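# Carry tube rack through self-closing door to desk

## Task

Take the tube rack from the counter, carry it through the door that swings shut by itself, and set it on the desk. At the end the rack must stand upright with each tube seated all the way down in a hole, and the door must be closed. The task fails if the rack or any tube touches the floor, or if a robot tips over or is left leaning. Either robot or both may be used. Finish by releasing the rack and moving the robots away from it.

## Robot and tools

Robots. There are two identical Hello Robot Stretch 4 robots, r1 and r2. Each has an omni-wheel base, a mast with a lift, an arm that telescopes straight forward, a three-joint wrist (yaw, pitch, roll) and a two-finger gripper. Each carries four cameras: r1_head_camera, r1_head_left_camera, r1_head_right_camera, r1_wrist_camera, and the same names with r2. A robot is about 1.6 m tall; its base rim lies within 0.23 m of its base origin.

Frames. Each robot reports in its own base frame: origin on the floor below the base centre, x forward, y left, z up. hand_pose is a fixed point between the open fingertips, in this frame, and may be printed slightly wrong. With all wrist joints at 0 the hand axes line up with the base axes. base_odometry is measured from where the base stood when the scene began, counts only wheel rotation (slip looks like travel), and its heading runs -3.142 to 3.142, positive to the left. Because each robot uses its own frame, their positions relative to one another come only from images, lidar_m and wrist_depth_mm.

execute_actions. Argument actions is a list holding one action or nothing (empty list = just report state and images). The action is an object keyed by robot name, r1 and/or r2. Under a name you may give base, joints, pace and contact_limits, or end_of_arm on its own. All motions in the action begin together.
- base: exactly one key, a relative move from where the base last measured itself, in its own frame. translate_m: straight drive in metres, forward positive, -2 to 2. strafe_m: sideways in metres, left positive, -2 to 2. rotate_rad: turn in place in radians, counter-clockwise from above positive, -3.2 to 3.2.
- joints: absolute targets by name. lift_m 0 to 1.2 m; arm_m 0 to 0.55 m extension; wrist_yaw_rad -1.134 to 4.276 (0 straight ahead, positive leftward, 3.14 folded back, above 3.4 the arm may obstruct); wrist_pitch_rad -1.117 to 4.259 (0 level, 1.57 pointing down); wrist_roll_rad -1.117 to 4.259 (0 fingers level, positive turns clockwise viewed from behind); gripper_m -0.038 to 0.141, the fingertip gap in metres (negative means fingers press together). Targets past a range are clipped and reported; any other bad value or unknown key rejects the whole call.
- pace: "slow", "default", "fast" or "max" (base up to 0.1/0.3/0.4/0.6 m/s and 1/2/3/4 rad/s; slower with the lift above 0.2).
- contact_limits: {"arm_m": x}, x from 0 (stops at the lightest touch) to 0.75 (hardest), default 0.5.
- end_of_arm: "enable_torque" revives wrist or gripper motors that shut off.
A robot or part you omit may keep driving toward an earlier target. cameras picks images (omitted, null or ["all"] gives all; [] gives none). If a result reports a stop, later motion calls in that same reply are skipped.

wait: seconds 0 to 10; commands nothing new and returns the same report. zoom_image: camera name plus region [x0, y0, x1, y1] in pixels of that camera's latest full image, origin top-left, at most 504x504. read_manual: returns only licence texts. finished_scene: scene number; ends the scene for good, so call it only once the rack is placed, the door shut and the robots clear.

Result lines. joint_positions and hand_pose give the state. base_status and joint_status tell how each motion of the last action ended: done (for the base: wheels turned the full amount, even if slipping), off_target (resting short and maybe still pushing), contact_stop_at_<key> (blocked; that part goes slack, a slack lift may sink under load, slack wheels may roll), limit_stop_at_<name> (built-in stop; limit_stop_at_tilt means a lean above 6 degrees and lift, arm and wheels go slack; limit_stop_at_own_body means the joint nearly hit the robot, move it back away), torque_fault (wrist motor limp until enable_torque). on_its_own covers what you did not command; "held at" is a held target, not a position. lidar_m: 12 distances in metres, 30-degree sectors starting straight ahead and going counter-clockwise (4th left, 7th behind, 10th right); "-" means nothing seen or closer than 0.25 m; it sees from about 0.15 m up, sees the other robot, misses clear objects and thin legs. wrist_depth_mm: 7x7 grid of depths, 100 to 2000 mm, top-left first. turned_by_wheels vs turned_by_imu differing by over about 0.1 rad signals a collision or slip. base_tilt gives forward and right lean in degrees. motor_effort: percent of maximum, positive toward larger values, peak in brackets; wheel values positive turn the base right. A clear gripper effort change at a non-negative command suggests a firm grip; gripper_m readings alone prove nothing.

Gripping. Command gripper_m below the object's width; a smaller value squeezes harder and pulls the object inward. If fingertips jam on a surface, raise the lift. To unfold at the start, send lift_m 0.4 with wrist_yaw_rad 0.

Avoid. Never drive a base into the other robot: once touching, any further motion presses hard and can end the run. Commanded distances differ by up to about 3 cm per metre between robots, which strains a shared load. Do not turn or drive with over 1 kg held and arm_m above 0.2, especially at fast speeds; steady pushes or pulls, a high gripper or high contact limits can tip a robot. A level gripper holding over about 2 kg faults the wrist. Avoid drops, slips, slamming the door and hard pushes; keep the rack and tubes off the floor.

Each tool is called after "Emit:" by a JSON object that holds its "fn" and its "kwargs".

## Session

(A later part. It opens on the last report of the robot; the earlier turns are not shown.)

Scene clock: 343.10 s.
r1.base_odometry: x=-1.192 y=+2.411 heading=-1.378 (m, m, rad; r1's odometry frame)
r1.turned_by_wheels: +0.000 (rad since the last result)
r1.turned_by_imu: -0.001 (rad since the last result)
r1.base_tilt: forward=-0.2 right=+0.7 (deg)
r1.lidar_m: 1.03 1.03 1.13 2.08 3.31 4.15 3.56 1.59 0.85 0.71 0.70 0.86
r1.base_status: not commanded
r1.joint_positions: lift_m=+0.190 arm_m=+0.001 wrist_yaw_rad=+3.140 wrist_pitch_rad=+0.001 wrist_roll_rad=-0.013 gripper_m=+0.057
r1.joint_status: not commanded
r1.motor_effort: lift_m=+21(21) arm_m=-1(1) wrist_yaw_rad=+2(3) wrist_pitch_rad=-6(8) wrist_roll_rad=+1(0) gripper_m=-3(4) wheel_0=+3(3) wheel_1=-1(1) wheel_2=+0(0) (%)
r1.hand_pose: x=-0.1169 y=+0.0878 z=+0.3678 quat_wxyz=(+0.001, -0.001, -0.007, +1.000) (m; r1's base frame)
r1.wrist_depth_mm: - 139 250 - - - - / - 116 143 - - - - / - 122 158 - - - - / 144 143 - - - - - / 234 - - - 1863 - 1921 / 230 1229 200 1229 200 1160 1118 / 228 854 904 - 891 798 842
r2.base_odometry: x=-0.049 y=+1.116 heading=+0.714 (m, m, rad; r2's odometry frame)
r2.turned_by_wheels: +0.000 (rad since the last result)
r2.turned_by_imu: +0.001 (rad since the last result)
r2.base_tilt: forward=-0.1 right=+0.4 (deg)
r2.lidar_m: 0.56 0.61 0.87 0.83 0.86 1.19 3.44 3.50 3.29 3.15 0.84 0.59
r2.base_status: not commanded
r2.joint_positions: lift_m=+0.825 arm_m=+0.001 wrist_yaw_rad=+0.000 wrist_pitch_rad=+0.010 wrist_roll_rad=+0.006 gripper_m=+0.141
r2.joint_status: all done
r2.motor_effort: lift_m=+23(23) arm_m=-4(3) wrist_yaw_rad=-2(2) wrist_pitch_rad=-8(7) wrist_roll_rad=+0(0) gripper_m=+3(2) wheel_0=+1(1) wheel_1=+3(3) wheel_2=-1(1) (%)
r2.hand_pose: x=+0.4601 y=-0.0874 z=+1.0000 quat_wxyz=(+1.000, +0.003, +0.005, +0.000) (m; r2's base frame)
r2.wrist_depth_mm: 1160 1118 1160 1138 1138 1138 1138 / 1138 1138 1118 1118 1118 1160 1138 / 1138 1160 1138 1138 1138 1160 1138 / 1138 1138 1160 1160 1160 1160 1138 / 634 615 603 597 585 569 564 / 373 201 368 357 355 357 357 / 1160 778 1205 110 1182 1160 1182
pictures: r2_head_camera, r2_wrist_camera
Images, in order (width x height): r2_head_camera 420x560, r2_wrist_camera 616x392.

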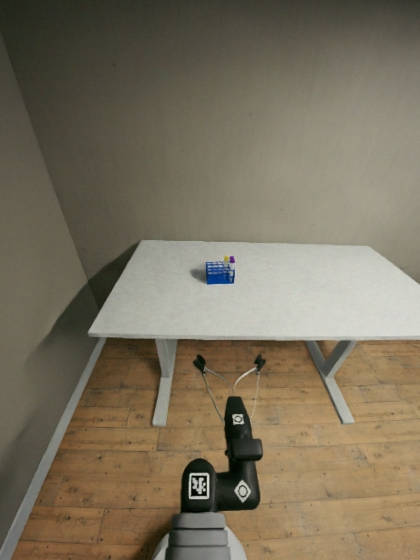

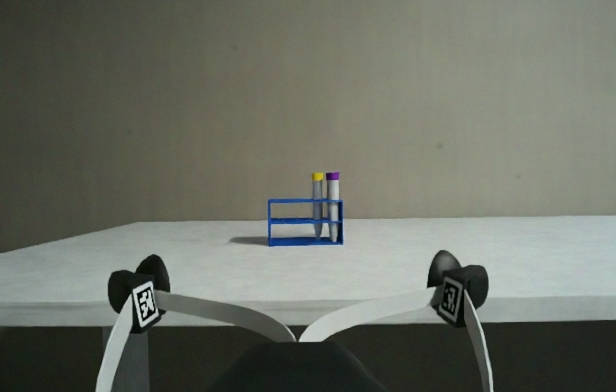

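Emit:
{"fn": "execute_actions", "kwargs": {"actions": [{"r2":{"base":{"translate_m":-0.3}}}], "cameras": ["r2_wrist_camera","r1_head_left_camera"]}}

Emit:
{"fn": "zoom_image", "kwargs": {"camera": "r2_wrist_camera", "region": [250,160,380,250]}}

Scene clock: 346.97 s.
r1.base_odometry: x=-1.192 y=+2.411 heading=-1.378 (m, m, rad; r1's odometry frame)
r1.turned_by_wheels: +0.000 (rad since the last result)
r1.turned_by_imu: -0.002 (rad since the last result)
r1.base_tilt: forward=-0.2 right=+0.7 (deg)
r1.lidar_m: 1.04 1.02 1.15 2.06 3.30 4.15 3.53 1.58 0.84 0.72 0.71 0.86
r1.base_status: not commanded
r1.joint_positions: lift_m=+0.190 arm_m=+0.001 wrist_yaw_rad=+3.140 wrist_pitch_rad=+0.001 wrist_roll_rad=-0.013 gripper_m=+0.057
r1.joint_status: not commanded
r1.motor_effort: lift_m=+21(21) arm_m=-1(1) wrist_yaw_rad=+3(3) wrist_pitch_rad=-7(8) wrist_roll_rad=+1(0) gripper_m=-4(4) wheel_0=+3(3) wheel_1=-1(1) wheel_2=+0(0) (%)
r1.hand_pose: x=-0.1169 y=+0.0878 z=+0.3678 quat_wxyz=(+0.001, -0.001, -0.007, +1.000) (m; r1's base frame)
r1.wrist_depth_mm: - 139 251 - - - - / - 116 144 - - - - / - 122 158 - - - - / 144 144 - - - - - / 234 - - - 1863 - 1863 / 230 1229 200 1281 200 1160 1138 / 226 842 917 - 878 809 842
r2.base_odometry: x=-0.276 y=+0.920 heading=+0.714 (m, m, rad; r2's odometry frame)
r2.turned_by_wheels: +0.000 (rad since the last result)
r2.turned_by_imu: +0.002 (rad since the last result)
r2.base_tilt: forward=-0.3 right=+0.3 (deg)
r2.lidar_m: 0.87 0.92 0.88 0.83 0.87 1.33 3.08 3.18 3.30 3.16 1.25 0.91
r2.base_status: done
r2.joint_positions: lift_m=+0.825 arm_m=+0.001 wrist_yaw_rad=+0.000 wrist_pitch_rad=+0.010 wrist_roll_rad=+0.006 gripper_m=+0.141
r2.joint_status: not commanded
r2.motor_effort: lift_m=+23(23) arm_m=-4(4) wrist_yaw_rad=+0(0) wrist_pitch_rad=-8(8) wrist_roll_rad=+0(0) gripper_m=-2(3) wheel_0=-2(6) wheel_1=-3(8) wheel_2=+0(11) (%)
r2.hand_pose: x=+0.4601 y=-0.0874 z=+1.0000 quat_wxyz=(+1.000, +0.003, +0.005, +0.000) (m; r2's base frame)
r2.wrist_depth_mm: 1464 1430 1430 1430 1430 1464 1430 / 1397 1397 1397 1430 1430 1430 1464 / 1430 1430 1430 1430 1430 1464 1464 / 1430 1464 1464 1430 1397 1464 1464 / 1281 750 917 891 842 691 809 / 1366 201 1464 1464 1464 1464 1464 / 1397 1464 1499 110 1464 1464 1464
pictures: r1_head_left_camera, r2_wrist_camera
Images, in order (width x height): r1_head_left_camera 420x672, r2_wrist_camera 616x392.

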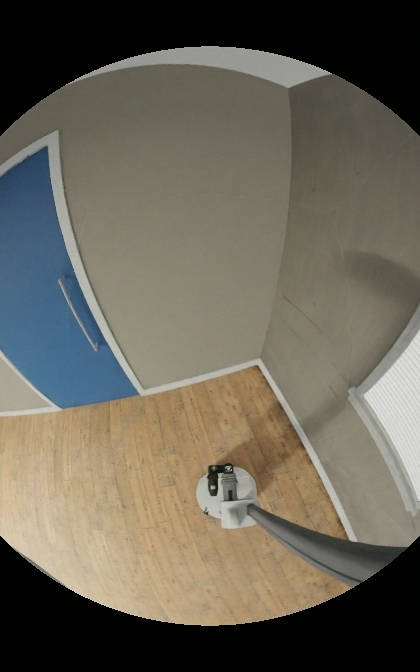

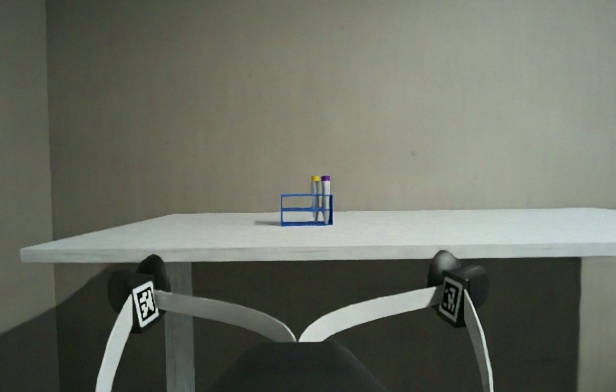

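Region (250, 160, 380, 250) of r2_wrist_camera's 616x392 image, scaled by 3.877; it fills the top 349 rows of this view, and the rest is white.

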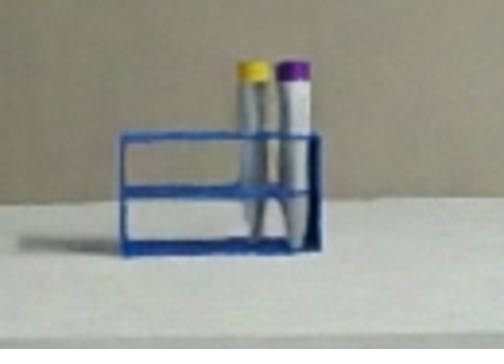

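Emit:
{"fn": "finished_scene", "kwargs": {"scene": 2}}

The scene is finished: the task was done.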